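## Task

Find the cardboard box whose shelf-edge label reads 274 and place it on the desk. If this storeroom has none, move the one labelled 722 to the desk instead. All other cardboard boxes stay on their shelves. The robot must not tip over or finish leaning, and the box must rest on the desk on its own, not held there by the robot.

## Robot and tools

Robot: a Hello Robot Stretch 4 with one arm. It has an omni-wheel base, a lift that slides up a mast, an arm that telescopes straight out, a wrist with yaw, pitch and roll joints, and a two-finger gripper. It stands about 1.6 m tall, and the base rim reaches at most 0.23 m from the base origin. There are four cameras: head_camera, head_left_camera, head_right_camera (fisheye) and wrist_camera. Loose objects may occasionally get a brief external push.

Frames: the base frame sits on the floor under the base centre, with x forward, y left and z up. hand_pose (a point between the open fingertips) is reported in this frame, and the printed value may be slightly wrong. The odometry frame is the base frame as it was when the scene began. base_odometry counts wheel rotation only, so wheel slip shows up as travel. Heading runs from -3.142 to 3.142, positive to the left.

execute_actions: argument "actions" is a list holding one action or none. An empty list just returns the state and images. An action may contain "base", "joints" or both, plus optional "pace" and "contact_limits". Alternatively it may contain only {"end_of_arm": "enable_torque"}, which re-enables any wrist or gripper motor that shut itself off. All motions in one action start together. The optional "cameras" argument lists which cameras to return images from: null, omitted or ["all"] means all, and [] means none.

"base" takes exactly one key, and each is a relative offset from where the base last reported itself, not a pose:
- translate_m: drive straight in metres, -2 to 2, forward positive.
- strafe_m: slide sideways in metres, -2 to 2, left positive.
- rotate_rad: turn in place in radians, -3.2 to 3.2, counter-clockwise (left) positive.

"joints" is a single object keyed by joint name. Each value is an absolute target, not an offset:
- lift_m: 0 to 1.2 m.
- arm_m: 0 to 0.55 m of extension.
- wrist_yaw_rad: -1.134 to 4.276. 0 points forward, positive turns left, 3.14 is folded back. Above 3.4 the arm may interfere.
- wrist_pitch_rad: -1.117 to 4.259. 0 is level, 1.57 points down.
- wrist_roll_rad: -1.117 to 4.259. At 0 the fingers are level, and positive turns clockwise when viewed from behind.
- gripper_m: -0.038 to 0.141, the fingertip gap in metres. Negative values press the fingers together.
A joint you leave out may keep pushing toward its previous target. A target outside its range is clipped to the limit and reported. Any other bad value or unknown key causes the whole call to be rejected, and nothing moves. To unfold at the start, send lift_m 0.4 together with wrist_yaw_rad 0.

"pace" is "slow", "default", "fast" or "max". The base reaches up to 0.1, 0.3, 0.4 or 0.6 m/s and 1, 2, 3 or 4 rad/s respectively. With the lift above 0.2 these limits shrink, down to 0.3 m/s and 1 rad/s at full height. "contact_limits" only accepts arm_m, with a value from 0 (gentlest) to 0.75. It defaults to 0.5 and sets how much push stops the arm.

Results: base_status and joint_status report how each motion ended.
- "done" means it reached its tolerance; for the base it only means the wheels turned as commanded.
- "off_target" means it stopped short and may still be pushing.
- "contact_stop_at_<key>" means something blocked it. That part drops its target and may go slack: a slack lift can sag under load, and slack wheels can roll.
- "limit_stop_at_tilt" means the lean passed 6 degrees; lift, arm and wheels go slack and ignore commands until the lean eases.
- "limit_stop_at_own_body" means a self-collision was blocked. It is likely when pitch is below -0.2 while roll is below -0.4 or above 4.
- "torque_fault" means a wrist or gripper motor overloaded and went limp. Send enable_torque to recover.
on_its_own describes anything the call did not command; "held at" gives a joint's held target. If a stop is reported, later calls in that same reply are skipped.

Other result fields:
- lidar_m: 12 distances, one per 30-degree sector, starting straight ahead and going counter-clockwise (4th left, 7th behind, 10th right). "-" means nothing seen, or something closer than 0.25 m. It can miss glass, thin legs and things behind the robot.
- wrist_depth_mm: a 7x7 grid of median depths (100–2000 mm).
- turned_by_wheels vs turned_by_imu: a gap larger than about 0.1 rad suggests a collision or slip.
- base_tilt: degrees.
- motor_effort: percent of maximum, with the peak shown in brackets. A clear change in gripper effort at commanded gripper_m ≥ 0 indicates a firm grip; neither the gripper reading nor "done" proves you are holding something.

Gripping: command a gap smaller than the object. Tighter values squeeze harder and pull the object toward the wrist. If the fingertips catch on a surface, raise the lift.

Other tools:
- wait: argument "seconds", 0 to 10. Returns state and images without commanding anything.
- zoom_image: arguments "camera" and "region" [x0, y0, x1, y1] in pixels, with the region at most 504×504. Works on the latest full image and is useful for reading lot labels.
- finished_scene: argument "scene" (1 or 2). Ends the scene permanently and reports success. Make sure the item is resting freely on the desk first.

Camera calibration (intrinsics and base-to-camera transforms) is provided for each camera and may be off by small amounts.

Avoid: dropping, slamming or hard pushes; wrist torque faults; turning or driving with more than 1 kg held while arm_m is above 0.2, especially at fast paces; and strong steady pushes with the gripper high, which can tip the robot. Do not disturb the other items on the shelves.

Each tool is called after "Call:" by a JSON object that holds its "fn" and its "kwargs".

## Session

Call:
{"fn": "execute_actions", "kwargs": {"actions": [{"joints":{"lift_m":0.5,"wrist_yaw_rad":0,"gripper_m":0.06}}]}}

Scene clock: 2.37 s.
base_odometry: x=+0.000 y=+0.000 heading=+0.000 (m, m, rad; odometry frame)
turned_by_wheels: +0.000 (rad since the last result)
turned_by_imu: +0.000 (rad since the last result)
base_tilt: forward=+0.0 right=+0.4 (deg)
lidar_m: 2.10 1.05 0.89 0.86 1.00 2.19 1.41 0.74 0.61 0.60 0.68 1.08
base_status: not commanded
joint_positions: lift_m=+0.500 arm_m=-0.001 wrist_yaw_rad=+0.000 wrist_pitch_rad=+0.018 wrist_roll_rad=-0.018 gripper_m=+0.060
joint_status: all done
motor_effort: lift_m=+24(24) arm_m=+0(0) wrist_yaw_rad=-1(7) wrist_pitch_rad=-5(5) wrist_roll_rad=+2(3) gripper_m=+0(4) wheel_0=+0(0) wheel_1=+0(0) wheel_2=+0(0) (%)
hand_pose: x=+0.4584 y=-0.0873 z=+0.6725 quat_wxyz=(+1.000, -0.009, +0.009, +0.000) (m; base frame)
wrist_depth_mm: 1983 - 1921 1983 1863 1756 1708 / - - 1983 1921 1921 1808 1708 / - - 1983 1921 1921 1756 1708 / - - - 1921 1863 1708 1756 / 1983 - - 1863 1808 1808 1708 / 1921 - 194 1921 199 1708 1708 / 1618 1464 1576 121 1576 1464 1618
pictures: head_camera, head_left_camera, head_right_camera, wrist_camera
camera_calibration (this result's frames):
wrist_camera: T_world_to_cam=[[0.00418837, -0.999932, 0.0108795, -0.101382], [0.00541989, -0.0108568, -0.999926, 0.731602], [0.999977, 0.00424703, 0.00537405, -0.236377], [0, 0, 0, 1]] pos_world=[0.232831, -0.0924279, 0.733921]
Images, in order (width x height): head_camera 420x560, head_left_camera 420x672, head_right_camera 420x672, wrist_camera 616x392.

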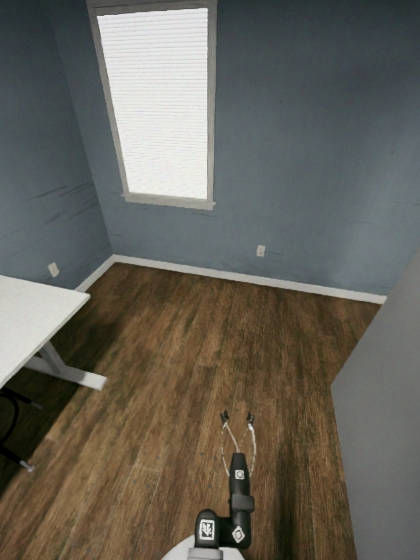

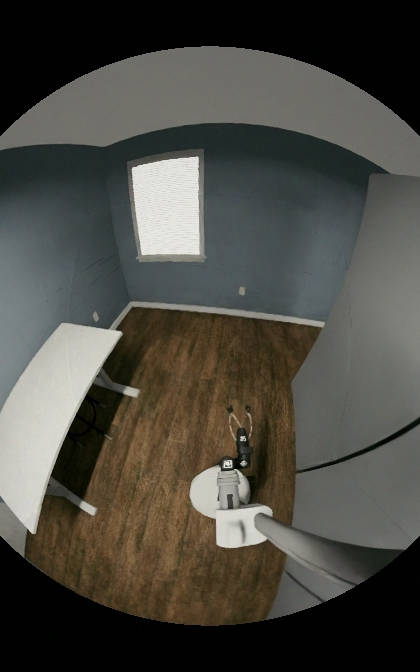

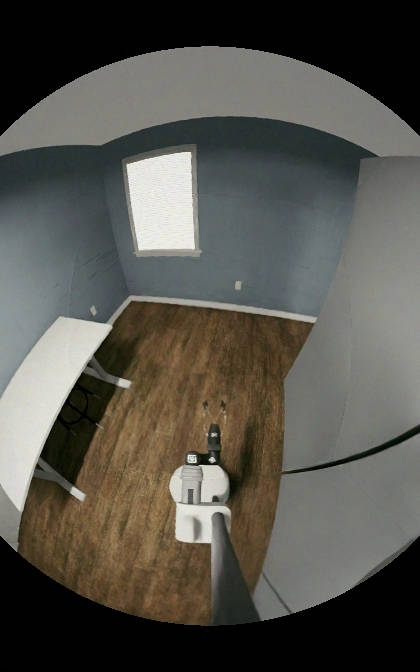

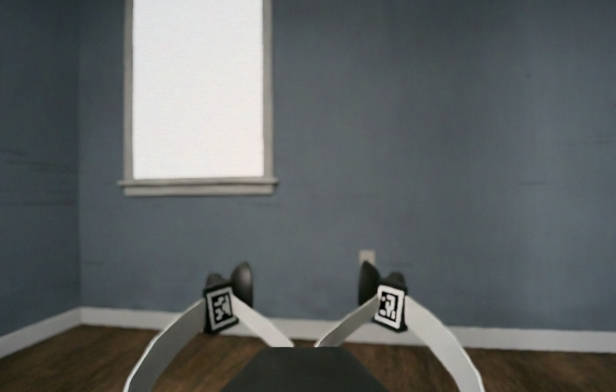

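Same layout, heading off ~0.2. Check the shelves behind first.

Call:
{"fn": "execute_actions", "kwargs": {"actions": [{"base":{"rotate_rad":2.94}}], "cameras": ["head_camera","wrist_camera"]}}

Scene clock: 5.83 s.
base_odometry: x=+0.000 y=+0.000 heading=+2.939 (m, m, rad; odometry frame)
turned_by_wheels: +2.939 (rad since the last result)
turned_by_imu: +2.951 (rad since the last result)
base_tilt: forward=-0.1 right=+0.4 (deg)
lidar_m: 2.16 0.88 0.63 0.60 0.63 0.85 2.11 2.17 0.91 0.86 0.91 2.25
base_status: done
joint_positions: lift_m=+0.500 arm_m=-0.001 wrist_yaw_rad=+0.000 wrist_pitch_rad=+0.018 wrist_roll_rad=-0.018 gripper_m=+0.060
joint_status: not commanded
motor_effort: lift_m=+22(24) arm_m=+0(0) wrist_yaw_rad=-1(2) wrist_pitch_rad=-5(5) wrist_roll_rad=+2(3) gripper_m=-2(2) wheel_0=-4(8) wheel_1=-3(8) wheel_2=-3(16) (%)
hand_pose: x=+0.4584 y=-0.0874 z=+0.6726 quat_wxyz=(+1.000, -0.009, +0.009, +0.000) (m; base frame)
wrist_depth_mm: 1042 1537 - - - - - / 1025 1618 - - - - - / 1042 1618 - - - - - / 1025 1537 - - - - - / 1025 1537 - - - - - / 1025 1537 194 - 198 - - / 1025 1308 1661 120 1576 1430 1661
pictures: head_camera, wrist_camera
camera_calibration (this result's frames):
wrist_camera: T_world_to_cam=[[0.00391492, -0.999933, 0.0108787, -0.101336], [0.00541717, -0.0108574, -0.999926, 0.731702], [0.999978, 0.00397356, 0.0053743, -0.23639], [0, 0, 0, 1]] pos_world=[0.232818, -0.0924452, 0.734021]
Images, in order (width x height): head_camera 420x560, wrist_camera 616x392.

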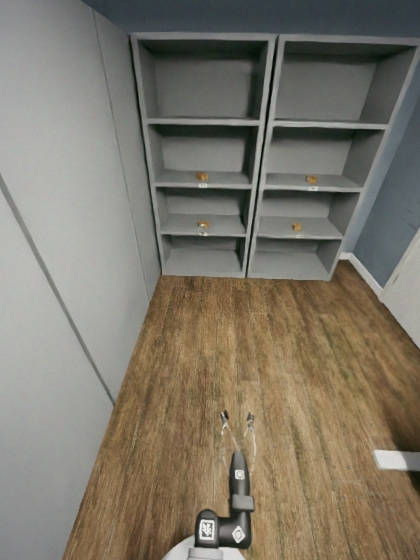

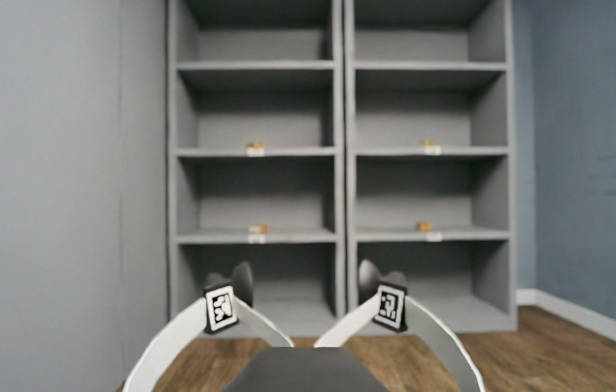

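Call:
{"fn": "execute_actions", "kwargs": {"actions": [{"base":{"rotate_rad":-0.08},"joints":{"gripper_m":0.0,"lift_m":0.45}}], "cameras": []}}

Call:
{"fn": "execute_actions", "kwargs": {"actions": [{"base":{"translate_m":0.9},"pace":"fast"}], "cameras": ["wrist_camera"]}}

Call:
{"fn": "zoom_image", "kwargs": {"camera": "wrist_camera", "region": [60, 60, 330, 320]}}

Call:
{"fn": "zoom_image", "kwargs": {"camera": "wrist_camera", "region": [330, 60, 600, 320]}}

Scene clock: 8.83 s.
base_odometry: x=+0.000 y=+0.000 heading=+2.860 (m, m, rad; odometry frame)
turned_by_wheels: -0.080 (rad since the last result)
turned_by_imu: -0.080 (rad since the last result)
base_tilt: forward=+0.0 right=+0.4 (deg)
lidar_m: 2.15 0.96 0.65 0.60 0.60 0.79 2.10 2.14 0.94 0.87 0.90 2.16
base_status: done
joint_positions: lift_m=+0.450 arm_m=-0.001 wrist_yaw_rad=+0.000 wrist_pitch_rad=+0.018 wrist_roll_rad=-0.018 gripper_m=+0.000
joint_status: all done
motor_effort: lift_m=+14(21) arm_m=+0(0) wrist_yaw_rad=+0(1) wrist_pitch_rad=-5(5) wrist_roll_rad=+2(1) gripper_m=-4(3) wheel_0=+2(5) wheel_1=+2(8) wheel_2=+2(9) (%)
hand_pose: x=+0.4583 y=-0.0874 z=+0.6233 quat_wxyz=(+1.000, -0.009, +0.009, +0.000) (m; base frame)
wrist_depth_mm: 1229 1808 - - - - 1921 / 1205 1863 - - - - 1921 / 1205 1863 - - - - 1983 / 1205 1921 - - - - 1983 / 1205 1921 - 1921 - - 1921 / 1205 1863 1808 192 - - 1808 / 1160 1499 1397 125 1336 1430 1499
pictures: none
No camera images: the call's "cameras" was empty. Leave "cameras" out to get every camera's image.

Scene clock: 12.37 s.
base_odometry: x=-0.865 y=+0.250 heading=+2.860 (m, m, rad; odometry frame)
turned_by_wheels: +0.000 (rad since the last result)
turned_by_imu: -0.002 (rad since the last result)
base_tilt: forward=+0.0 right=+0.4 (deg)
lidar_m: 1.25 1.13 0.73 0.67 0.70 0.91 2.06 1.26 0.85 0.83 1.54 1.34
base_status: done
joint_positions: lift_m=+0.450 arm_m=-0.001 wrist_yaw_rad=+0.000 wrist_pitch_rad=+0.018 wrist_roll_rad=-0.018 gripper_m=+0.000
joint_status: not commanded
motor_effort: lift_m=+14(14) arm_m=+0(0) wrist_yaw_rad=+0(1) wrist_pitch_rad=-6(5) wrist_roll_rad=+2(3) gripper_m=-7(4) wheel_0=+3(8) wheel_1=+3(9) wheel_2=+0(17) (%)
hand_pose: x=+0.4583 y=-0.0874 z=+0.6233 quat_wxyz=(+1.000, -0.009, +0.009, +0.000) (m; base frame)
wrist_depth_mm: 1255 1430 1464 1397 1537 1576 1255 / 1118 1397 1464 1078 1576 1499 1229 / 1205 1430 1499 1205 1537 1618 1255 / 1229 1397 1464 1229 1537 1576 1229 / 1118 1336 1308 1098 1576 1499 1205 / 1255 1464 1430 192 1537 1618 1255 / 1229 1336 1205 125 1205 1308 1229
pictures: wrist_camera
camera_calibration (this result's frames):
wrist_camera: T_world_to_cam=[[0.00380222, -0.999934, 0.0108787, -0.10078], [0.00541588, -0.010858, -0.999926, 0.682371], [0.999978, 0.00386085, 0.00537424, -0.236125], [0, 0, 0, 1]] pos_world=[0.232807, -0.0924522, 0.684686]
Images, in order (width x height): wrist_camera 616x392.

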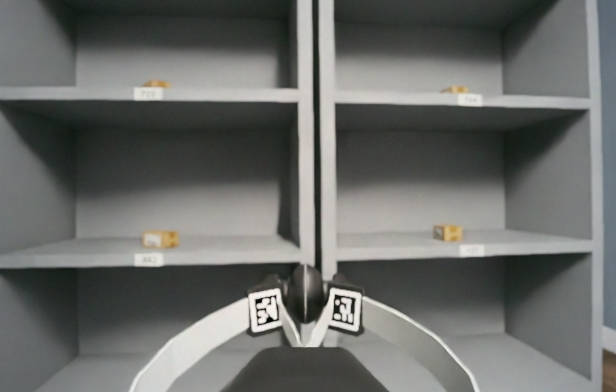

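Region (60, 60, 330, 320) of wrist_camera's 616x392 image, scaled by 1.867; it fills the top 485 rows of this view, and the rest is white.

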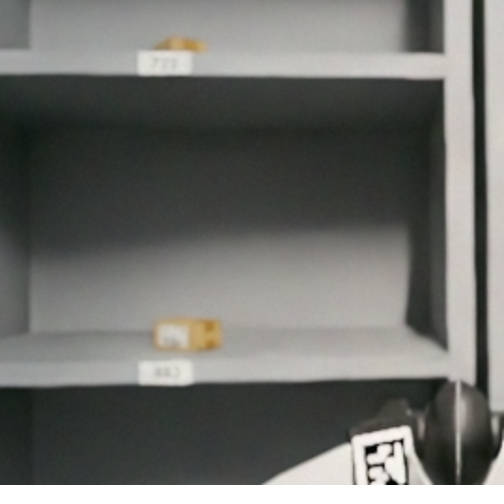

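Region (330, 60, 600, 320) of wrist_camera's 616x392 image, scaled by 1.867; it fills the top 485 rows of this view, and the rest is white.

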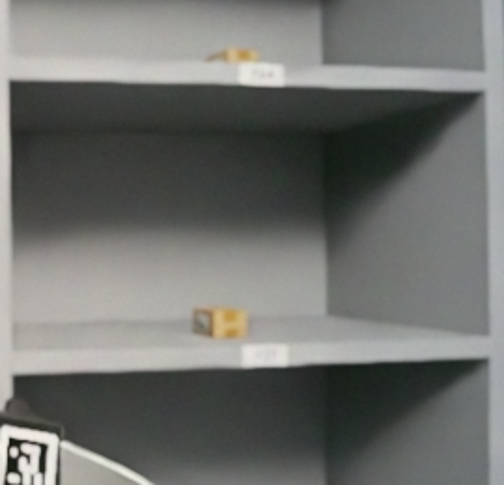

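Too far; extend the arm.

Call:
{"fn": "execute_actions", "kwargs": {"actions": [{"joints":{"arm_m":0.35,"wrist_yaw_rad":-0.5,"lift_m":0.5}}], "cameras": ["wrist_camera"]}}

Call:
{"fn": "execute_actions", "kwargs": {"actions": [{"joints":{"wrist_yaw_rad":0.5}}], "cameras": ["wrist_camera"]}}

Scene clock: 16.17 s.
base_odometry: x=-0.865 y=+0.250 heading=+2.860 (m, m, rad; odometry frame)
turned_by_wheels: +0.000 (rad since the last result)
turned_by_imu: +0.001 (rad since the last result)
base_tilt: forward=+0.0 right=+0.4 (deg)
lidar_m: 1.25 1.10 0.75 0.69 0.71 0.91 2.05 1.25 0.86 0.84 1.53 1.35
base_status: not commanded
joint_positions: lift_m=+0.500 arm_m=+0.349 wrist_yaw_rad=-0.500 wrist_pitch_rad=+0.018 wrist_roll_rad=-0.018 gripper_m=+0.000
joint_status: all done
motor_effort: lift_m=+23(23) arm_m=+7(6) wrist_yaw_rad=+0(7) wrist_pitch_rad=-5(5) wrist_roll_rad=+0(0) gripper_m=-8(6) wheel_0=+3(3) wheel_1=+3(3) wheel_2=+0(0) (%)
hand_pose: x=+0.7310 y=-0.2150 z=+0.6725 quat_wxyz=(+0.969, -0.006, +0.011, -0.247) (m; base frame)
wrist_depth_mm: 960 699 1255 1397 1281 1499 1229 / 707 691 904 1430 1336 1499 1255 / 976 707 1205 1430 1229 1499 1205 / 960 691 1229 1430 1308 1499 1255 / 960 699 1229 1308 1255 1464 1255 / 654 691 750 192 1205 1499 1229 / 960 668 1229 125 1255 1397 1205
pictures: wrist_camera
camera_calibration (this result's frames):
wrist_camera: T_world_to_cam=[[-0.47596, -0.8794, 0.0108791, 0.146715], [-0.000400378, -0.0121535, -0.999926, 0.732723], [0.879467, -0.475929, 0.00543248, -0.523653], [0, 0, 0, 1]] pos_world=[0.530659, -0.111295, 0.733918]
Images, in order (width x height): wrist_camera 616x392.

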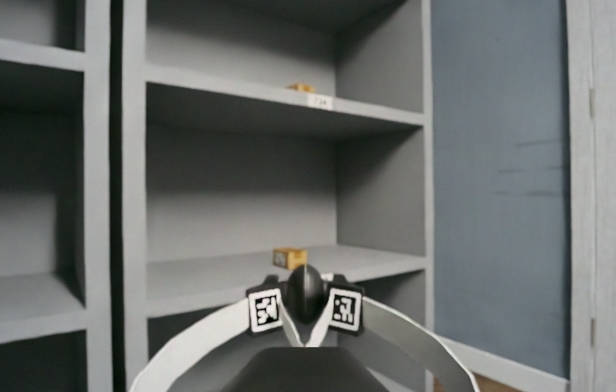

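Scene clock: 17.30 s.
base_odometry: x=-0.865 y=+0.250 heading=+2.860 (m, m, rad; odometry frame)
turned_by_wheels: +0.000 (rad since the last result)
turned_by_imu: +0.000 (rad since the last result)
base_tilt: forward=+0.1 right=+0.3 (deg)
lidar_m: 1.25 1.12 0.74 0.69 0.71 0.91 2.04 1.27 0.86 0.82 1.54 1.36
base_status: not commanded
joint_positions: lift_m=+0.500 arm_m=+0.349 wrist_yaw_rad=+0.500 wrist_pitch_rad=+0.018 wrist_roll_rad=-0.018 gripper_m=+0.000
joint_status: all done
motor_effort: lift_m=+24(24) arm_m=+6(6) wrist_yaw_rad=+1(7) wrist_pitch_rad=-5(4) wrist_roll_rad=+2(0) gripper_m=-7(5) wheel_0=+3(3) wheel_1=+3(3) wheel_2=+0(0) (%)
hand_pose: x=+0.8149 y=+0.0614 z=+0.6725 quat_wxyz=(+0.969, -0.011, +0.007, +0.247) (m; base frame)
wrist_depth_mm: 778 931 1255 1205 1098 676 569 / 788 917 904 820 741 699 569 / 788 931 1160 1182 1060 991 564 / 788 931 1205 1205 1098 991 569 / 768 960 1118 1182 1078 1008 564 / 778 904 788 192 647 627 564 / 778 891 1160 125 1060 741 564
pictures: wrist_camera
camera_calibration (this result's frames):
wrist_camera: T_world_to_cam=[[0.482268, -0.875956, 0.0108786, -0.351357], [0.0100061, -0.00690918, -0.999926, 0.727314], [0.875967, 0.482341, 0.00543282, -0.521878], [0, 0, 0, 1]] pos_world=[0.619319, -0.0510248, 0.733918]
Images, in order (width x height): wrist_camera 616x392.

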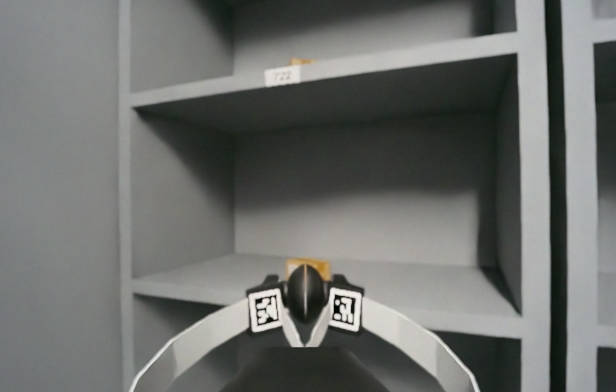

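Call:
{"fn": "execute_actions", "kwargs": {"actions": [{"joints":{"lift_m":0.32,"arm_m":0.45}}], "cameras": ["wrist_camera"]}}

Call:
{"fn": "execute_actions", "kwargs": {"actions": [{"joints":{"wrist_yaw_rad":-0.5}}], "cameras": ["wrist_camera"]}}

Call:
{"fn": "execute_actions", "kwargs": {"actions": [{"joints":{"lift_m":0.7}}], "cameras": ["wrist_camera"]}}

Scene clock: 20.50 s.
base_odometry: x=-0.865 y=+0.250 heading=+2.860 (m, m, rad; odometry frame)
turned_by_wheels: +0.000 (rad since the last result)
turned_by_imu: +0.000 (rad since the last result)
base_tilt: forward=+0.0 right=+0.5 (deg)
lidar_m: 1.25 1.11 0.75 0.68 0.70 0.91 2.04 1.28 0.85 0.83 1.53 1.36
base_status: not commanded
joint_positions: lift_m=+0.320 arm_m=+0.449 wrist_yaw_rad=+0.500 wrist_pitch_rad=+0.018 wrist_roll_rad=-0.018 gripper_m=+0.000
joint_status: all done
motor_effort: lift_m=+14(21) arm_m=+6(6) wrist_yaw_rad=+0(2) wrist_pitch_rad=-5(5) wrist_roll_rad=+0(2) gripper_m=-6(6) wheel_0=+3(3) wheel_1=+3(3) wheel_2=+0(0) (%)
hand_pose: x=+0.9148 y=+0.0615 z=+0.4933 quat_wxyz=(+0.969, -0.011, +0.007, +0.247) (m; base frame)
wrist_depth_mm: 788 842 878 891 891 809 477 / 788 931 1160 1118 991 931 480 / 798 917 1182 1078 991 917 480 / 798 842 1138 732 976 647 484 / 788 904 1182 1098 1025 891 484 / 778 917 1098 191 946 904 488 / 778 831 976 125 931 654 480
pictures: wrist_camera
camera_calibration (this result's frames):
wrist_camera: T_world_to_cam=[[0.482584, -0.875782, 0.0108785, -0.397821], [0.0100117, -0.00690383, -0.999926, 0.547127], [0.875792, 0.482658, 0.0054364, -0.608378], [0, 0, 0, 1]] pos_world=[0.719317, -0.050989, 0.554722]
Images, in order (width x height): wrist_camera 616x392.

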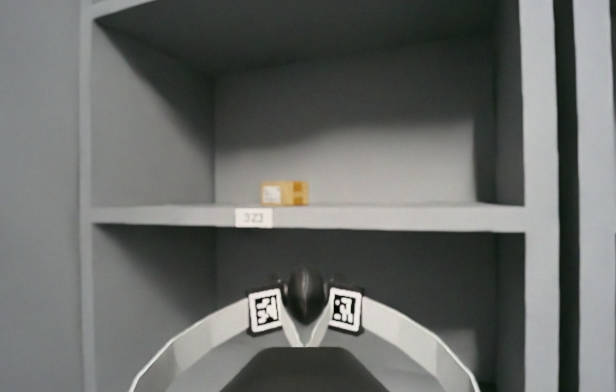

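Scene clock: 21.63 s.
base_odometry: x=-0.865 y=+0.250 heading=+2.860 (m, m, rad; odometry frame)
turned_by_wheels: +0.000 (rad since the last result)
turned_by_imu: +0.000 (rad since the last result)
base_tilt: forward=+0.1 right=+0.4 (deg)
lidar_m: 1.25 1.10 0.75 0.68 0.70 0.91 2.05 1.27 0.85 0.83 1.54 1.34
base_status: not commanded
joint_positions: lift_m=+0.320 arm_m=+0.449 wrist_yaw_rad=-0.500 wrist_pitch_rad=+0.018 wrist_roll_rad=-0.018 gripper_m=+0.000
joint_status: all done
motor_effort: lift_m=+14(14) arm_m=+6(6) wrist_yaw_rad=-1(8) wrist_pitch_rad=-4(5) wrist_roll_rad=+3(1) gripper_m=-5(6) wheel_0=+3(3) wheel_1=+3(3) wheel_2=+0(0) (%)
hand_pose: x=+0.8312 y=-0.2149 z=+0.4933 quat_wxyz=(+0.969, -0.006, +0.011, -0.247) (m; base frame)
wrist_depth_mm: 842 609 878 878 1138 1430 1255 / 891 603 1138 1281 1205 1464 1229 / 891 609 1138 1366 1281 1430 1229 / 866 615 1118 931 1205 1430 1229 / 878 603 1138 1336 1281 1397 1255 / 878 609 1078 190 1160 1430 1255 / 878 569 976 125 991 1098 1182
pictures: wrist_camera
camera_calibration (this result's frames):
wrist_camera: T_world_to_cam=[[-0.4757, -0.87954, 0.0108793, 0.196138], [-0.000397259, -0.0121535, -0.999926, 0.553579], [0.879608, -0.475669, 0.005432, -0.610785], [0, 0, 0, 1]] pos_world=[0.630774, -0.111292, 0.554722]
Images, in order (width x height): wrist_camera 616x392.

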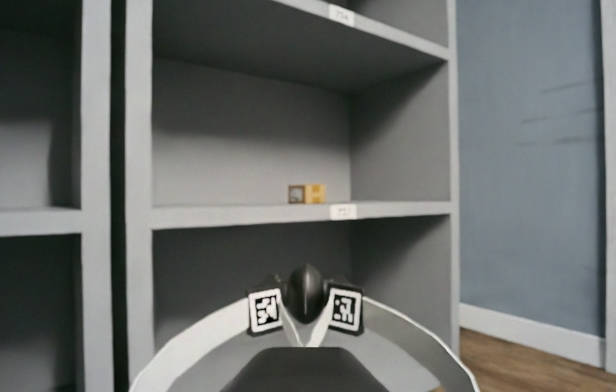

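Scene clock: 24.17 s.
base_odometry: x=-0.865 y=+0.250 heading=+2.860 (m, m, rad; odometry frame)
turned_by_wheels: +0.000 (rad since the last result)
turned_by_imu: +0.000 (rad since the last result)
base_tilt: forward=+0.0 right=+0.6 (deg)
lidar_m: 1.26 1.10 0.75 0.69 0.71 0.91 2.05 1.28 0.86 0.83 1.53 1.34
base_status: not commanded
joint_positions: lift_m=+0.700 arm_m=+0.449 wrist_yaw_rad=-0.500 wrist_pitch_rad=+0.018 wrist_roll_rad=-0.018 gripper_m=+0.000
joint_status: all done
motor_effort: lift_m=+24(27) arm_m=+6(6) wrist_yaw_rad=+0(2) wrist_pitch_rad=-5(6) wrist_roll_rad=+2(2) gripper_m=-6(5) wheel_0=+3(3) wheel_1=+3(3) wheel_2=+0(0) (%)
hand_pose: x=+0.8311 y=-0.2149 z=+0.8725 quat_wxyz=(+0.969, -0.006, +0.011, -0.247) (m; base frame)
wrist_depth_mm: 891 615 1060 1008 1118 1430 1229 / 878 603 1160 1336 1255 1430 1229 / 878 603 1182 1308 1255 1397 1229 / 768 609 1078 1281 1182 1397 1205 / 878 603 1160 1281 1281 1430 1229 / 891 609 1098 192 1138 1397 1229 / 866 574 820 125 931 1366 1229
pictures: wrist_camera
camera_calibration (this result's frames):
wrist_camera: T_world_to_cam=[[-0.475783, -0.879496, 0.0108791, 0.192066], [-0.000398432, -0.0121533, -0.999926, 0.932762], [0.879563, -0.475752, 0.0054319, -0.61282], [0, 0, 0, 1]] pos_world=[0.630766, -0.111293, 0.933932]
Images, in order (width x height): wrist_camera 616x392.

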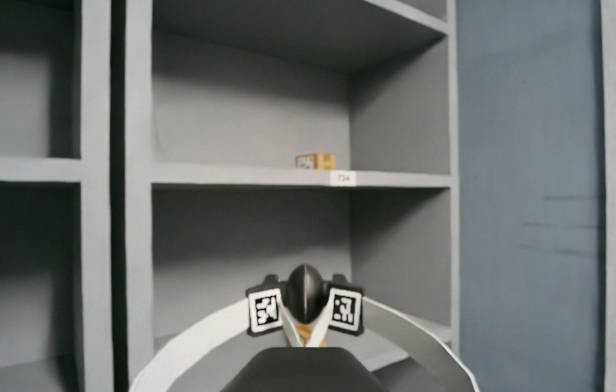

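Call:
{"fn": "execute_actions", "kwargs": {"actions": [{"base":{"strafe_m":-0.35},"joints":{"lift_m":0.4,"wrist_yaw_rad":0,"arm_m":0.3}}], "cameras": ["wrist_camera"]}}

Scene clock: 27.87 s.
base_odometry: x=-0.767 y=+0.586 heading=+2.860 (m, m, rad; odometry frame)
turned_by_wheels: +0.000 (rad since the last result)
turned_by_imu: -0.001 (rad since the last result)
base_tilt: forward=-0.1 right=+0.5 (deg)
lidar_m: 1.29 1.33 1.11 1.03 1.06 1.37 2.98 0.73 0.50 0.61 1.20 1.40
base_status: done
joint_positions: lift_m=+0.400 arm_m=+0.301 wrist_yaw_rad=+0.000 wrist_pitch_rad=+0.018 wrist_roll_rad=-0.018 gripper_m=+0.000
joint_status: all done
motor_effort: lift_m=+14(26) arm_m=-6(6) wrist_yaw_rad=+1(6) wrist_pitch_rad=-6(5) wrist_roll_rad=+1(1) gripper_m=-4(5) wheel_0=+1(10) wheel_1=-2(12) wheel_2=+0(1) (%)
hand_pose: x=+0.7605 y=-0.0874 z=+0.5733 quat_wxyz=(+1.000, -0.009, +0.009, +0.000) (m; base frame)
wrist_depth_mm: 759 768 809 1255 1281 960 1205 / 1025 759 946 1078 1098 1008 1205 / 1160 750 1205 1255 1308 1078 1042 / 1160 842 1229 1229 1281 1098 1078 / 854 759 946 842 1060 991 1078 / 1118 820 788 192 1281 1118 1060 / 1138 741 1098 125 1098 991 1025
pictures: wrist_camera
camera_calibration (this result's frames):
wrist_camera: T_world_to_cam=[[0.00369871, -0.999934, 0.0108786, -0.101336], [0.00539883, -0.0108586, -0.999926, 0.630747], [0.999979, 0.00375717, 0.00535831, -0.537969], [0, 0, 0, 1]] pos_world=[0.534927, -0.0924588, 0.634685]
Images, in order (width x height): wrist_camera 616x392.

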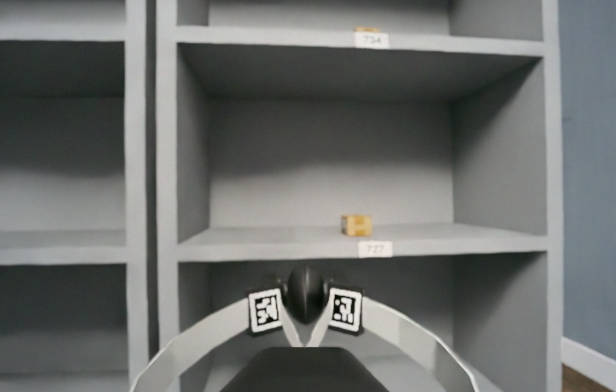

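Call:
{"fn": "execute_actions", "kwargs": {"actions": [{"base":{"rotate_rad":0.07},"joints":{"arm_m":0}}], "cameras": []}}

Call:
{"fn": "execute_actions", "kwargs": {"actions": [{"base":{"strafe_m":0.4},"pace":"fast"}], "cameras": []}}

Call:
{"fn": "execute_actions", "kwargs": {"actions": [{"base":{"translate_m":-2.0},"pace":"fast"}], "cameras": []}}

Call:
{"fn": "execute_actions", "kwargs": {"actions": [{"base":{"translate_m":-0.5},"pace":"fast"}], "cameras": []}}

Call:
{"fn": "execute_actions", "kwargs": {"actions": [{"base":{"rotate_rad":1.57}}], "cameras": ["head_camera"]}}

Scene clock: 32.70 s.
base_odometry: x=-0.767 y=+0.586 heading=+2.929 (m, m, rad; odometry frame)
turned_by_wheels: +0.069 (rad since the last result)
turned_by_imu: +0.070 (rad since the last result)
base_tilt: forward=+0.0 right=+0.5 (deg)
lidar_m: 1.29 1.34 1.11 1.03 1.07 1.47 2.98 0.66 0.50 0.71 1.20 1.36
base_status: done
joint_positions: lift_m=+0.400 arm_m=+0.001 wrist_yaw_rad=+0.000 wrist_pitch_rad=+0.019 wrist_roll_rad=-0.018 gripper_m=+0.000
joint_status: all done
motor_effort: lift_m=+14(14) arm_m=-6(12) wrist_yaw_rad=+0(1) wrist_pitch_rad=-6(5) wrist_roll_rad=+2(0) gripper_m=-7(6) wheel_0=-5(6) wheel_1=-2(8) wheel_2=-4(11) (%)
hand_pose: x=+0.4605 y=-0.0874 z=+0.5732 quat_wxyz=(+1.000, -0.009, +0.009, +0.000) (m; base frame)
wrist_depth_mm: 1464 1499 1464 1576 1618 1308 1499 / 1255 1255 1118 1308 1308 1160 1537 / 1499 1537 1464 1537 1537 1366 1464 / 1499 1499 1499 1537 1537 1366 1464 / 1464 1499 1078 1118 1537 1255 1464 / 1499 1537 1060 191 1537 1366 1464 / 1255 1182 1078 125 1118 1118 1336
pictures: none
No camera images: the call's "cameras" was empty. Leave "cameras" out to get every camera's image.

Scene clock: 34.83 s.
base_odometry: x=-0.852 y=+0.195 heading=+2.929 (m, m, rad; odometry frame)
turned_by_wheels: +0.000 (rad since the last result)
turned_by_imu: +0.001 (rad since the last result)
base_tilt: forward=-0.1 right=+0.5 (deg)
lidar_m: 1.28 0.95 0.67 0.63 0.66 0.91 2.99 1.26 0.87 0.89 1.66 1.34
base_status: done
joint_positions: lift_m=+0.400 arm_m=+0.001 wrist_yaw_rad=+0.000 wrist_pitch_rad=+0.019 wrist_roll_rad=-0.018 gripper_m=+0.000
joint_status: not commanded
motor_effort: lift_m=+15(14) arm_m=-6(6) wrist_yaw_rad=+0(0) wrist_pitch_rad=-5(6) wrist_roll_rad=+1(2) gripper_m=-5(5) wheel_0=+2(14) wheel_1=-4(14) wheel_2=-1(1) (%)
hand_pose: x=+0.4605 y=-0.0874 z=+0.5732 quat_wxyz=(+1.000, -0.009, +0.009, +0.000) (m; base frame)
wrist_depth_mm: 1025 1430 1537 1499 1576 1537 1464 / 1025 1281 1336 1308 1182 1308 1281 / 1025 1499 1499 1537 1537 1576 1464 / 1025 1499 1499 1499 1537 1576 1464 / 1042 1336 1537 1138 1078 1537 1430 / 1060 1464 1499 191 1060 1499 1464 / 1078 1229 1138 125 1060 1205 1205
pictures: none
No camera images: the call's "cameras" was empty. Leave "cameras" out to get every camera's image.

Scene clock: 41.10 s.
base_odometry: x=+1.103 y=-0.228 heading=+2.929 (m, m, rad; odometry frame)
turned_by_wheels: +0.000 (rad since the last result)
turned_by_imu: +0.005 (rad since the last result)
base_tilt: forward=+0.2 right=+0.3 (deg)
lidar_m: 2.56 0.87 0.60 0.59 1.46 1.05 0.99 1.01 1.35 1.18 0.92 1.24
base_status: done
joint_positions: lift_m=+0.400 arm_m=+0.001 wrist_yaw_rad=+0.000 wrist_pitch_rad=+0.019 wrist_roll_rad=-0.018 gripper_m=+0.000
joint_status: not commanded
motor_effort: lift_m=+14(15) arm_m=-6(6) wrist_yaw_rad=+0(0) wrist_pitch_rad=-6(5) wrist_roll_rad=+1(2) gripper_m=-4(6) wheel_0=-1(9) wheel_1=-2(9) wheel_2=-1(13) (%)
hand_pose: x=+0.4605 y=-0.0874 z=+0.5732 quat_wxyz=(+1.000, -0.009, +0.009, +0.000) (m; base frame)
wrist_depth_mm: 1008 1618 - - - - - / 1025 1537 - - - - - / 1008 1576 - - - - - / 1042 1537 - - - - - / 1008 1499 - - - - - / 1008 1576 1921 191 1808 - 1808 / 1008 1308 1336 125 1281 1366 1397
pictures: none
No camera images: the call's "cameras" was empty. Leave "cameras" out to get every camera's image.

Scene clock: 43.63 s.
base_odometry: x=+1.592 y=-0.334 heading=+2.928 (m, m, rad; odometry frame)
turned_by_wheels: -0.001 (rad since the last result)
turned_by_imu: +0.001 (rad since the last result)
base_tilt: forward=-0.1 right=+0.5 (deg)
lidar_m: 2.48 0.84 0.78 2.04 0.73 0.50 0.48 0.50 0.68 1.69 1.18 1.23
base_status: done
joint_positions: lift_m=+0.400 arm_m=+0.001 wrist_yaw_rad=+0.000 wrist_pitch_rad=+0.019 wrist_roll_rad=-0.018 gripper_m=+0.000
joint_status: not commanded
motor_effort: lift_m=+14(15) arm_m=-6(6) wrist_yaw_rad=+0(1) wrist_pitch_rad=-6(5) wrist_roll_rad=+2(3) gripper_m=-4(6) wheel_0=-2(9) wheel_1=-3(9) wheel_2=-2(15) (%)
hand_pose: x=+0.4605 y=-0.0874 z=+0.5732 quat_wxyz=(+1.000, -0.009, +0.009, +0.000) (m; base frame)
wrist_depth_mm: 1008 1499 - - - - - / 991 1499 - - - - - / 991 1537 - - - - - / 991 1537 - - - - - / 1008 1499 - - - - - / 1008 1499 1983 191 1863 1983 1808 / 991 1281 1308 125 1229 1366 1366
pictures: none
No camera images: the call's "cameras" was empty. Leave "cameras" out to get every camera's image.

Scene clock: 45.70 s.
base_odometry: x=+1.592 y=-0.334 heading=-1.786 (m, m, rad; odometry frame)
turned_by_wheels: +1.569 (rad since the last result)
turned_by_imu: +1.575 (rad since the last result)
base_tilt: forward=-0.1 right=+0.4 (deg)
lidar_m: 2.03 0.72 0.51 0.48 0.50 0.66 1.70 1.17 1.24 2.51 0.85 0.79
base_status: done
joint_positions: lift_m=+0.400 arm_m=+0.001 wrist_yaw_rad=+0.000 wrist_pitch_rad=+0.019 wrist_roll_rad=-0.018 gripper_m=+0.000
joint_status: not commanded
motor_effort: lift_m=+15(15) arm_m=-6(6) wrist_yaw_rad=+0(1) wrist_pitch_rad=-5(5) wrist_roll_rad=+2(1) gripper_m=-5(6) wheel_0=-2(8) wheel_1=-4(12) wheel_2=-4(8) (%)
hand_pose: x=+0.4605 y=-0.0874 z=+0.5732 quat_wxyz=(+1.000, -0.009, +0.009, +0.000) (m; base frame)
wrist_depth_mm: 878 1336 1808 1808 1808 809 574 / 878 1336 1808 1863 1808 820 585 / 878 1336 1808 1863 1863 1808 585 / 891 1308 1808 1808 1863 1863 591 / 866 1336 1808 1808 1756 1863 591 / 878 1336 1756 191 1756 1708 591 / 866 1160 1336 125 1255 732 591
pictures: head_camera
Images, in order (width x height): head_camera 420x560.

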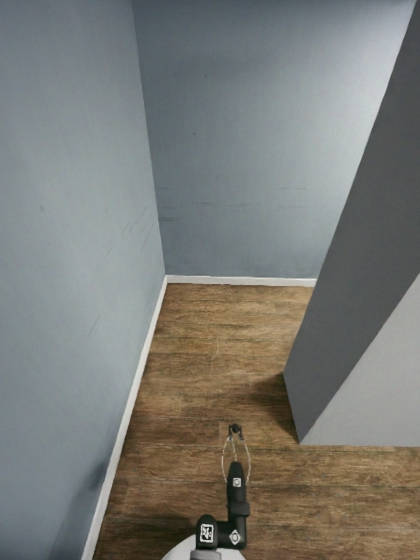

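Call:
{"fn": "execute_actions", "kwargs": {"actions": [{"base":{"translate_m":1.5},"pace":"fast"}], "cameras": []}}

Call:
{"fn": "execute_actions", "kwargs": {"actions": [{"base":{"rotate_rad":-1.57}}], "cameras": []}}

Call:
{"fn": "execute_actions", "kwargs": {"actions": [{"base":{"strafe_m":0.15},"joints":{"wrist_yaw_rad":-1.1,"lift_m":0.5}}], "cameras": []}}

Call:
{"fn": "execute_actions", "kwargs": {"actions": [{"base":{"translate_m":0.55}}], "cameras": ["head_camera","wrist_camera"]}}

Scene clock: 53.57 s.
base_odometry: x=+1.272 y=-1.799 heading=-1.786 (m, m, rad; odometry frame)
turned_by_wheels: +0.000 (rad since the last result)
turned_by_imu: -0.003 (rad since the last result)
base_tilt: forward=+0.0 right=+0.5 (deg)
lidar_m: 0.53 0.53 0.56 0.52 0.54 0.74 1.90 0.68 0.65 1.61 0.78 0.56
base_status: done
joint_positions: lift_m=+0.400 arm_m=+0.001 wrist_yaw_rad=+0.000 wrist_pitch_rad=+0.019 wrist_roll_rad=-0.018 gripper_m=+0.000
joint_status: not commanded
motor_effort: lift_m=+15(14) arm_m=-6(6) wrist_yaw_rad=+0(1) wrist_pitch_rad=-5(6) wrist_roll_rad=+1(2) gripper_m=-5(6) wheel_0=+1(9) wheel_1=+3(10) wheel_2=-1(17) (%)
hand_pose: x=+0.4605 y=-0.0874 z=+0.5732 quat_wxyz=(+1.000, -0.009, +0.009, +0.000) (m; base frame)
wrist_depth_mm: 314 315 317 322 324 329 329 / 310 315 317 322 322 327 330 / 312 317 322 320 325 327 330 / 312 317 320 322 325 329 330 / 312 315 317 322 324 327 330 / 312 315 315 191 324 327 329 / 310 312 317 125 324 327 330
pictures: none
No camera images: the call's "cameras" was empty. Leave "cameras" out to get every camera's image.

Scene clock: 55.63 s.
base_odometry: x=+1.272 y=-1.799 heading=+2.928 (m, m, rad; odometry frame)
turned_by_wheels: -1.569 (rad since the last result)
turned_by_imu: -1.575 (rad since the last result)
base_tilt: forward=+0.1 right=+0.4 (deg)
lidar_m: 1.63 0.81 0.56 0.53 0.56 0.56 0.52 0.56 0.74 1.89 0.69 0.65
base_status: done
joint_positions: lift_m=+0.400 arm_m=+0.001 wrist_yaw_rad=+0.000 wrist_pitch_rad=+0.019 wrist_roll_rad=-0.018 gripper_m=+0.000
joint_status: not commanded
motor_effort: lift_m=+15(15) arm_m=-6(6) wrist_yaw_rad=-1(1) wrist_pitch_rad=-5(5) wrist_roll_rad=+2(2) gripper_m=-6(6) wheel_0=+3(8) wheel_1=+4(13) wheel_2=+2(9) (%)
hand_pose: x=+0.4605 y=-0.0874 z=+0.5732 quat_wxyz=(+1.000, -0.009, +0.009, +0.000) (m; base frame)
wrist_depth_mm: 991 1464 - - 1576 798 723 / 976 1464 - - - 1060 1008 / 960 1464 - - 1756 1138 1098 / 960 1499 - - 1708 1160 1118 / 946 1430 - - - 878 627 / 960 1499 1921 191 1138 1138 1078 / 931 1205 1308 125 1182 1160 1118
pictures: none
No camera images: the call's "cameras" was empty. Leave "cameras" out to get every camera's image.

Scene clock: 57.37 s.
base_odometry: x=+1.240 y=-1.946 heading=+2.928 (m, m, rad; odometry frame)
turned_by_wheels: +0.000 (rad since the last result)
turned_by_imu: +0.001 (rad since the last result)
base_tilt: forward=+0.0 right=+0.6 (deg)
lidar_m: 1.72 0.58 0.40 0.39 0.40 0.54 0.54 0.53 0.74 1.91 0.77 0.85
base_status: done
joint_positions: lift_m=+0.500 arm_m=+0.001 wrist_yaw_rad=-1.100 wrist_pitch_rad=+0.019 wrist_roll_rad=-0.018 gripper_m=+0.000
joint_status: all done
motor_effort: lift_m=+24(28) arm_m=-6(6) wrist_yaw_rad=-1(7) wrist_pitch_rad=-6(5) wrist_roll_rad=+1(2) gripper_m=-6(4) wheel_0=-2(10) wheel_1=+3(12) wheel_2=+0(1) (%)
hand_pose: x=+0.2250 y=-0.2967 z=+0.6725 quat_wxyz=(+0.853, -0.003, +0.013, -0.522) (m; base frame)
wrist_depth_mm: 1182 1308 1205 854 - - - / 1078 788 661 866 - - - / 1138 1308 1042 842 - - - / 1182 1366 1205 842 - - - / 1138 1281 976 778 - - - / 1078 831 615 191 - - - / 1138 1308 640 125 1430 1537 1618
pictures: none
No camera images: the call's "cameras" was empty. Leave "cameras" out to get every camera's image.

Scene clock: 60.67 s.
base_odometry: x=+0.703 y=-1.829 heading=+2.929 (m, m, rad; odometry frame)
turned_by_wheels: +0.000 (rad since the last result)
turned_by_imu: -0.001 (rad since the last result)
base_tilt: forward=+0.0 right=+0.4 (deg)
lidar_m: 1.79 0.61 0.42 0.39 0.41 0.56 1.08 1.12 1.51 0.57 0.59 0.81
base_status: done
joint_positions: lift_m=+0.500 arm_m=+0.001 wrist_yaw_rad=-1.100 wrist_pitch_rad=+0.019 wrist_roll_rad=-0.018 gripper_m=+0.000
joint_status: not commanded
motor_effort: lift_m=+23(24) arm_m=-6(6) wrist_yaw_rad=+0(0) wrist_pitch_rad=-6(5) wrist_roll_rad=+3(0) gripper_m=-4(7) wheel_0=+2(8) wheel_1=+3(8) wheel_2=-1(16) (%)
hand_pose: x=+0.2250 y=-0.2967 z=+0.6725 quat_wxyz=(+0.853, -0.003, +0.013, -0.522) (m; base frame)
wrist_depth_mm: 1430 798 1025 569 521 484 500 / 866 759 723 732 741 723 621 / 1255 798 1042 1025 931 866 715 / 1464 798 1078 1042 960 866 732 / 1182 798 1025 1042 917 854 741 / 1430 741 647 192 609 647 585 / 1430 778 1008 125 496 449 439
pictures: head_camera, wrist_camera
camera_calibration (this result's frames):
wrist_camera: T_world_to_cam=[[-0.889326, -0.457145, 0.0108786, 0.0522736], [-0.00728433, -0.00962424, -0.999927, 0.73378], [0.457216, -0.88934, 0.00522909, -0.145034], [0, 0, 0, 1]] pos_world=[0.118145, -0.0980262, 0.733917]
Images, in order (width x height): head_camera 420x560, wrist_camera 616x392.

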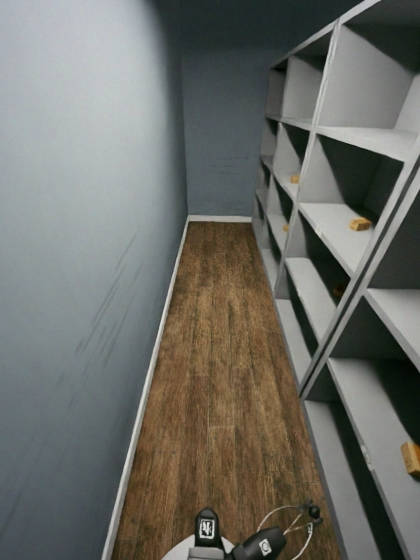

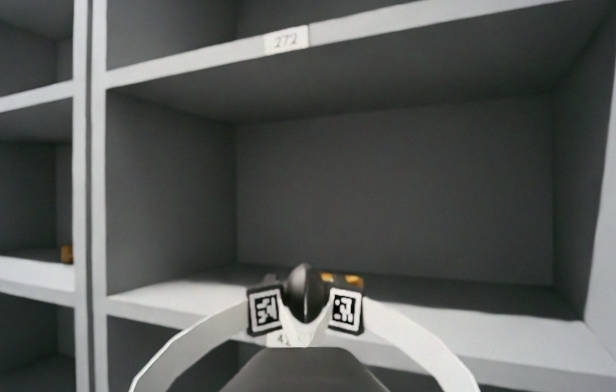

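Call:
{"fn": "execute_actions", "kwargs": {"actions": [{"base":{"translate_m":1.15},"joints":{"lift_m":0.47}}], "cameras": ["wrist_camera"]}}

Call:
{"fn": "execute_actions", "kwargs": {"actions": [{"base":{"translate_m":0.9}}], "cameras": ["wrist_camera"]}}

Call:
{"fn": "execute_actions", "kwargs": {"actions": [{"base":{"translate_m":0.9}}], "cameras": ["wrist_camera","head_camera"]}}

Scene clock: 67.53 s.
base_odometry: x=-0.421 y=-1.586 heading=+2.929 (m, m, rad; odometry frame)
turned_by_wheels: +0.000 (rad since the last result)
turned_by_imu: -0.002 (rad since the last result)
base_tilt: forward=+0.0 right=+0.4 (deg)
lidar_m: 1.94 0.66 0.46 0.44 0.44 0.61 1.63 0.81 0.56 0.53 0.55 0.77
base_status: done
joint_positions: lift_m=+0.470 arm_m=+0.001 wrist_yaw_rad=-1.100 wrist_pitch_rad=+0.019 wrist_roll_rad=-0.018 gripper_m=+0.000
joint_status: all done
motor_effort: lift_m=+14(23) arm_m=-6(6) wrist_yaw_rad=+1(0) wrist_pitch_rad=-6(5) wrist_roll_rad=+1(1) gripper_m=-7(9) wheel_0=+2(8) wheel_1=+2(6) wheel_2=-2(10) (%)
hand_pose: x=+0.2250 y=-0.2967 z=+0.6432 quat_wxyz=(+0.853, -0.003, +0.013, -0.522) (m; base frame)
wrist_depth_mm: 1308 647 609 554 554 549 564 / 831 647 715 809 820 809 750 / 1308 647 741 991 917 820 768 / 1336 647 750 991 904 820 759 / 976 654 732 960 891 798 768 / 1281 654 580 191 512 559 544 / 1281 654 699 125 477 410 389
pictures: wrist_camera
camera_calibration (this result's frames):
wrist_camera: T_world_to_cam=[[-0.889346, -0.457105, 0.0108787, 0.052595], [-0.00728482, -0.00962391, -0.999927, 0.704553], [0.457176, -0.889361, 0.00522906, -0.144875], [0, 0, 0, 1]] pos_world=[0.118141, -0.0980238, 0.704687]
Images, in order (width x height): wrist_camera 616x392.

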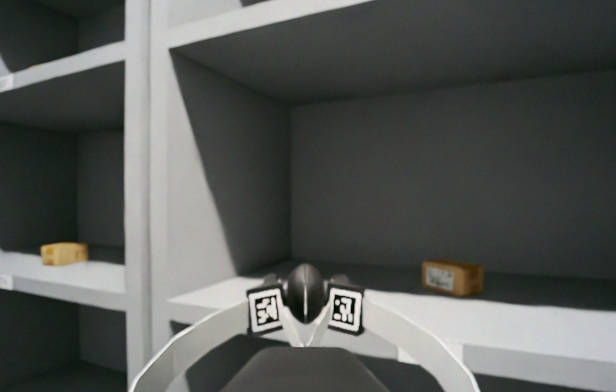

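Scene clock: 72.00 s.
base_odometry: x=-1.301 y=-1.397 heading=+2.929 (m, m, rad; odometry frame)
turned_by_wheels: +0.000 (rad since the last result)
turned_by_imu: -0.002 (rad since the last result)
base_tilt: forward=-0.1 right=+0.3 (deg)
lidar_m: 1.60 0.70 0.49 0.45 0.49 0.66 1.75 0.76 0.53 0.50 0.53 0.72
base_status: done
joint_positions: lift_m=+0.470 arm_m=+0.001 wrist_yaw_rad=-1.100 wrist_pitch_rad=+0.019 wrist_roll_rad=-0.018 gripper_m=+0.000
joint_status: not commanded
motor_effort: lift_m=+14(14) arm_m=-6(6) wrist_yaw_rad=-1(1) wrist_pitch_rad=-5(6) wrist_roll_rad=+1(1) gripper_m=-4(7) wheel_0=+3(7) wheel_1=+3(7) wheel_2=-1(9) (%)
hand_pose: x=+0.2250 y=-0.2967 z=+0.6432 quat_wxyz=(+0.853, -0.003, +0.013, -0.522) (m; base frame)
wrist_depth_mm: 1308 627 559 549 549 554 564 / 788 627 750 820 831 778 715 / 1308 634 820 991 878 788 732 / 1366 627 798 976 866 798 732 / 976 640 798 960 866 798 741 / 1255 627 559 191 508 554 544 / 1308 627 750 125 430 382 389
pictures: wrist_camera
camera_calibration (this result's frames):
wrist_camera: T_world_to_cam=[[-0.889346, -0.457105, 0.0108786, 0.052595], [-0.0072848, -0.00962391, -0.999927, 0.704553], [0.457176, -0.889361, 0.00522906, -0.144875], [0, 0, 0, 1]] pos_world=[0.118141, -0.0980238, 0.704687]
Images, in order (width x height): wrist_camera 616x392.

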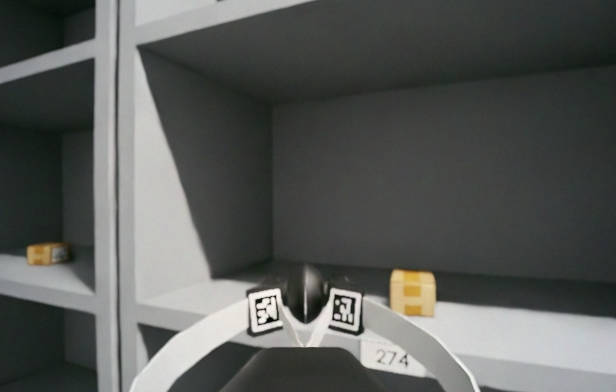

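Scene clock: 76.47 s.
base_odometry: x=-2.181 y=-1.207 heading=+2.930 (m, m, rad; odometry frame)
turned_by_wheels: +0.000 (rad since the last result)
turned_by_imu: -0.002 (rad since the last result)
base_tilt: forward=+0.0 right=+0.4 (deg)
lidar_m: 0.69 0.71 0.53 0.51 0.52 0.71 1.77 0.74 0.50 0.47 0.49 0.67
base_status: done
joint_positions: lift_m=+0.470 arm_m=+0.001 wrist_yaw_rad=-1.100 wrist_pitch_rad=+0.019 wrist_roll_rad=-0.018 gripper_m=+0.000
joint_status: not commanded
motor_effort: lift_m=+14(15) arm_m=-6(6) wrist_yaw_rad=+0(2) wrist_pitch_rad=-4(5) wrist_roll_rad=+0(3) gripper_m=-3(9) wheel_0=+3(7) wheel_1=+2(8) wheel_2=-1(9) (%)
hand_pose: x=+0.2250 y=-0.2967 z=+0.6432 quat_wxyz=(+0.853, -0.003, +0.013, -0.522) (m; base frame)
wrist_depth_mm: 564 580 544 549 554 549 569 / 559 647 798 831 820 750 707 / 564 647 866 917 842 768 715 / 564 640 878 946 831 778 707 / 559 647 831 904 831 759 715 / 559 597 517 191 508 554 549 / 554 597 750 125 387 366 389
pictures: head_camera, wrist_camera
camera_calibration (this result's frames):
wrist_camera: T_world_to_cam=[[-0.889346, -0.457105, 0.0108786, 0.052595], [-0.00728477, -0.00962384, -0.999927, 0.704553], [0.457176, -0.889361, 0.00522902, -0.144875], [0, 0, 0, 1]] pos_world=[0.118141, -0.0980238, 0.704687]
Images, in order (width x height): head_camera 420x560, wrist_camera 616x392.

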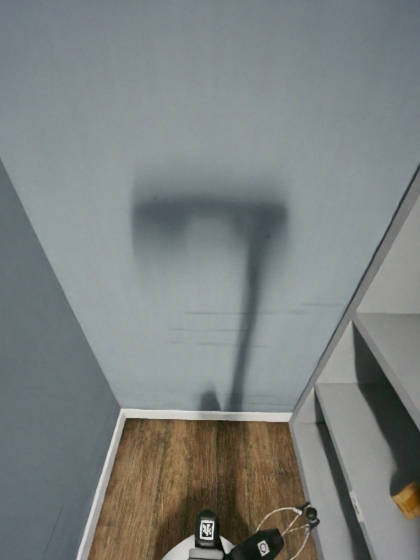

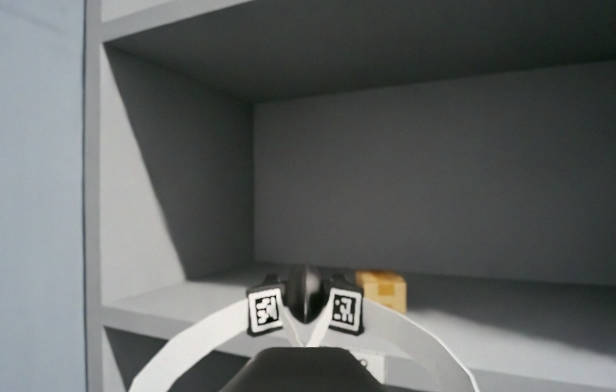

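Call:
{"fn": "execute_actions", "kwargs": {"actions": [{"base":{"translate_m":-0.57}}], "cameras": []}}

Call:
{"fn": "execute_actions", "kwargs": {"actions": [{"base":{"strafe_m":0.1}}], "cameras": []}}

Call:
{"fn": "execute_actions", "kwargs": {"actions": [{"base":{"rotate_rad":-1.54},"joints":{"wrist_yaw_rad":0,"gripper_m":0.14,"wrist_pitch_rad":0.2,"lift_m":0.5}}], "cameras": ["wrist_camera","head_camera"]}}

Scene clock: 82.53 s.
base_odometry: x=-1.623 y=-1.327 heading=+2.929 (m, m, rad; odometry frame)
turned_by_wheels: +0.000 (rad since the last result)
turned_by_imu: +0.002 (rad since the last result)
base_tilt: forward=-0.1 right=+0.5 (deg)
lidar_m: 1.27 0.71 0.51 0.47 0.49 0.68 1.79 0.75 0.52 0.49 0.50 0.70
base_status: done
joint_positions: lift_m=+0.470 arm_m=+0.001 wrist_yaw_rad=-1.100 wrist_pitch_rad=+0.019 wrist_roll_rad=-0.018 gripper_m=+0.000
joint_status: not commanded
motor_effort: lift_m=+14(14) arm_m=-6(6) wrist_yaw_rad=-2(0) wrist_pitch_rad=-6(6) wrist_roll_rad=+2(2) gripper_m=-7(3) wheel_0=-2(7) wheel_1=-4(8) wheel_2=+0(11) (%)
hand_pose: x=+0.2250 y=-0.2967 z=+0.6432 quat_wxyz=(+0.853, -0.003, +0.013, -0.522) (m; base frame)
wrist_depth_mm: 1008 627 549 477 559 544 559 / 798 820 820 477 750 759 723 / 1042 1182 1078 484 831 778 723 / 1060 1205 1078 480 831 788 723 / 976 1160 1042 484 820 788 715 / 831 634 539 191 512 559 549 / 1042 1205 1060 125 413 370 389
pictures: none
No camera images: the call's "cameras" was empty. Leave "cameras" out to get every camera's image.

Scene clock: 84.00 s.
base_odometry: x=-1.645 y=-1.425 heading=+2.929 (m, m, rad; odometry frame)
turned_by_wheels: +0.000 (rad since the last result)
turned_by_imu: +0.000 (rad since the last result)
base_tilt: forward=+0.1 right=+0.4 (deg)
lidar_m: 1.26 0.59 0.41 0.38 0.39 0.53 1.37 0.89 0.64 0.59 0.62 0.84
base_status: done
joint_positions: lift_m=+0.470 arm_m=+0.001 wrist_yaw_rad=-1.100 wrist_pitch_rad=+0.019 wrist_roll_rad=-0.018 gripper_m=+0.000
joint_status: not commanded
motor_effort: lift_m=+14(14) arm_m=-6(6) wrist_yaw_rad=+0(1) wrist_pitch_rad=-6(6) wrist_roll_rad=+1(1) gripper_m=-6(5) wheel_0=-2(11) wheel_1=+2(10) wheel_2=-1(3) (%)
hand_pose: x=+0.2250 y=-0.2967 z=+0.6432 quat_wxyz=(+0.853, -0.003, +0.013, -0.522) (m; base frame)
wrist_depth_mm: 1025 1281 1160 574 549 549 569 / 960 809 809 580 750 820 788 / 1060 1255 1205 580 878 891 809 / 1042 1281 1182 574 878 878 809 / 976 1182 1138 574 809 854 809 / 1025 1205 634 192 512 559 549 / 1042 1205 1182 125 668 473 433
pictures: none
No camera images: the call's "cameras" was empty. Leave "cameras" out to get every camera's image.

Scene clock: 86.37 s.
base_odometry: x=-1.645 y=-1.425 heading=+1.390 (m, m, rad; odometry frame)
turned_by_wheels: -1.539 (rad since the last result)
turned_by_imu: -1.544 (rad since the last result)
base_tilt: forward=+0.1 right=+0.5 (deg)
lidar_m: 0.60 0.63 0.88 1.26 0.57 0.40 0.39 0.40 0.55 1.51 0.87 0.62
base_status: done
joint_positions: lift_m=+0.500 arm_m=+0.001 wrist_yaw_rad=+0.000 wrist_pitch_rad=+0.202 wrist_roll_rad=-0.018 gripper_m=+0.140
joint_status: all done
motor_effort: lift_m=+24(25) arm_m=-6(6) wrist_yaw_rad=+1(5) wrist_pitch_rad=-4(3) wrist_roll_rad=+2(2) gripper_m=+1(5) wheel_0=+4(9) wheel_1=+4(12) wheel_2=+4(8) (%)
hand_pose: x=+0.4546 y=-0.0875 z=+0.6200 quat_wxyz=(+0.995, -0.009, +0.101, +0.001) (m; base frame)
wrist_depth_mm: 544 750 768 778 778 778 634 / 544 788 788 798 788 798 640 / 544 798 809 831 820 820 647 / 549 798 831 831 842 831 640 / 525 574 580 508 559 559 549 / 404 399 402 407 407 410 407 / 535 750 917 123 917 866 640
pictures: head_camera, wrist_camera
camera_calibration (this result's frames):
wrist_camera: T_world_to_cam=[[0.00530139, -0.999936, 0.010017, -0.100997], [-0.17706, -0.0107975, -0.984141, 0.752283], [0.984186, 0.0034437, -0.177106, -0.112066], [0, 0, 0, 1]] pos_world=[0.244029, -0.092482, 0.721517]
Images, in order (width x height): head_camera 420x560, wrist_camera 616x392.

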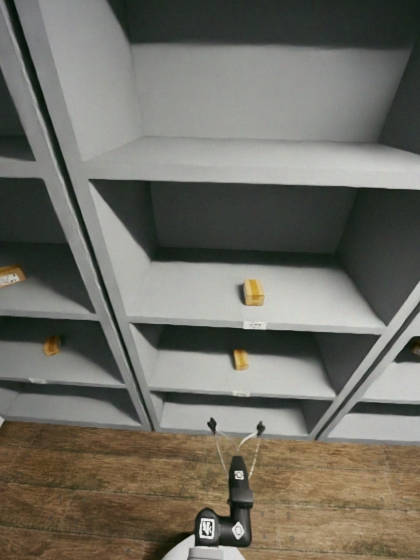

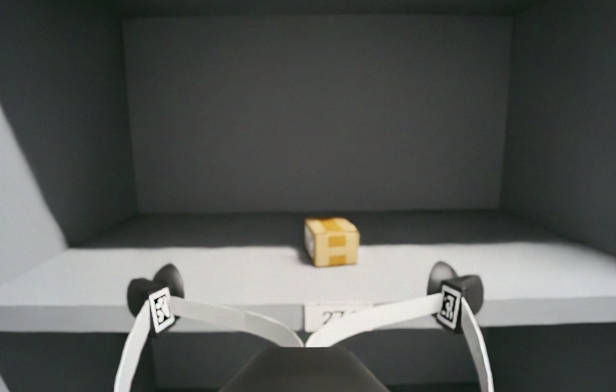

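Call:
{"fn": "execute_actions", "kwargs": {"actions": [{"base":{"strafe_m":-0.03},"joints":{"lift_m":0.465}}], "cameras": []}}

Call:
{"fn": "execute_actions", "kwargs": {"actions": [{"joints":{"arm_m":0.31}}], "cameras": ["wrist_camera"]}}

Scene clock: 88.70 s.
base_odometry: x=-1.615 y=-1.430 heading=+1.390 (m, m, rad; odometry frame)
turned_by_wheels: +0.000 (rad since the last result)
turned_by_imu: +0.000 (rad since the last result)
base_tilt: forward=+0.0 right=+0.5 (deg)
lidar_m: 0.60 0.63 0.88 1.29 0.58 0.39 0.39 0.40 0.55 1.49 0.87 0.62
base_status: done
joint_positions: lift_m=+0.465 arm_m=+0.001 wrist_yaw_rad=+0.000 wrist_pitch_rad=+0.202 wrist_roll_rad=-0.018 gripper_m=+0.140
joint_status: all done
motor_effort: lift_m=+14(22) arm_m=-6(6) wrist_yaw_rad=+1(1) wrist_pitch_rad=-4(4) wrist_roll_rad=+2(2) gripper_m=-1(0) wheel_0=+2(12) wheel_1=-2(10) wheel_2=+0(1) (%)
hand_pose: x=+0.4546 y=-0.0875 z=+0.5858 quat_wxyz=(+0.995, -0.009, +0.101, +0.001) (m; base frame)
wrist_depth_mm: 585 750 768 788 778 778 591 / 591 788 798 788 798 788 603 / 591 809 820 820 820 809 609 / 591 768 820 831 842 750 603 / 477 466 466 466 459 462 455 / 530 394 399 402 399 402 574 / 580 798 891 123 904 798 597
pictures: none
No camera images: the call's "cameras" was empty. Leave "cameras" out to get every camera's image.

Scene clock: 90.73 s.
base_odometry: x=-1.615 y=-1.430 heading=+1.390 (m, m, rad; odometry frame)
turned_by_wheels: +0.000 (rad since the last result)
turned_by_imu: +0.000 (rad since the last result)
base_tilt: forward=+0.0 right=+0.5 (deg)
lidar_m: 0.60 0.62 0.88 1.29 0.56 0.40 0.38 0.40 0.54 1.51 0.86 0.61
base_status: not commanded
joint_positions: lift_m=+0.465 arm_m=+0.309 wrist_yaw_rad=+0.000 wrist_pitch_rad=+0.202 wrist_roll_rad=-0.018 gripper_m=+0.140
joint_status: all done
motor_effort: lift_m=+14(14) arm_m=+6(7) wrist_yaw_rad=+0(1) wrist_pitch_rad=-4(5) wrist_roll_rad=+1(1) gripper_m=+1(1) wheel_0=+2(1) wheel_1=-2(2) wheel_2=+0(0) (%)
hand_pose: x=+0.7624 y=-0.0874 z=+0.5857 quat_wxyz=(+0.995, -0.009, +0.101, +0.001) (m; base frame)
wrist_depth_mm: 488 484 488 492 488 492 492 / 496 496 504 496 508 504 508 / 517 517 517 512 517 521 530 / 525 521 525 530 525 535 535 / 462 466 462 462 455 449 442 / 315 279 281 211 277 276 307 / 245 239 240 123 228 235 239
pictures: wrist_camera
camera_calibration (this result's frames):
wrist_camera: T_world_to_cam=[[0.00573954, -0.999933, 0.010016, -0.102496], [-0.177253, -0.0108748, -0.984105, 0.773181], [0.984149, 0.00387295, -0.177304, -0.420917], [0, 0, 0, 1]] pos_world=[0.551882, -0.0924505, 0.687288]
Images, in order (width x height): wrist_camera 616x392.

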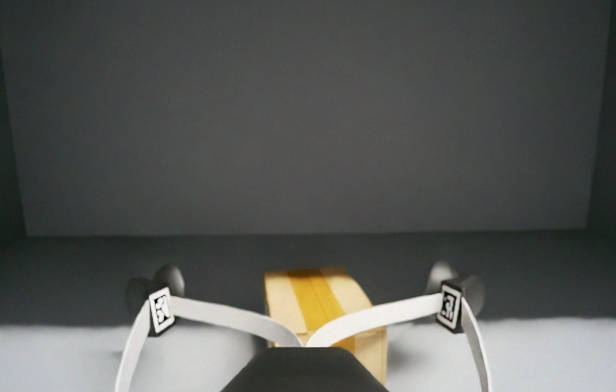

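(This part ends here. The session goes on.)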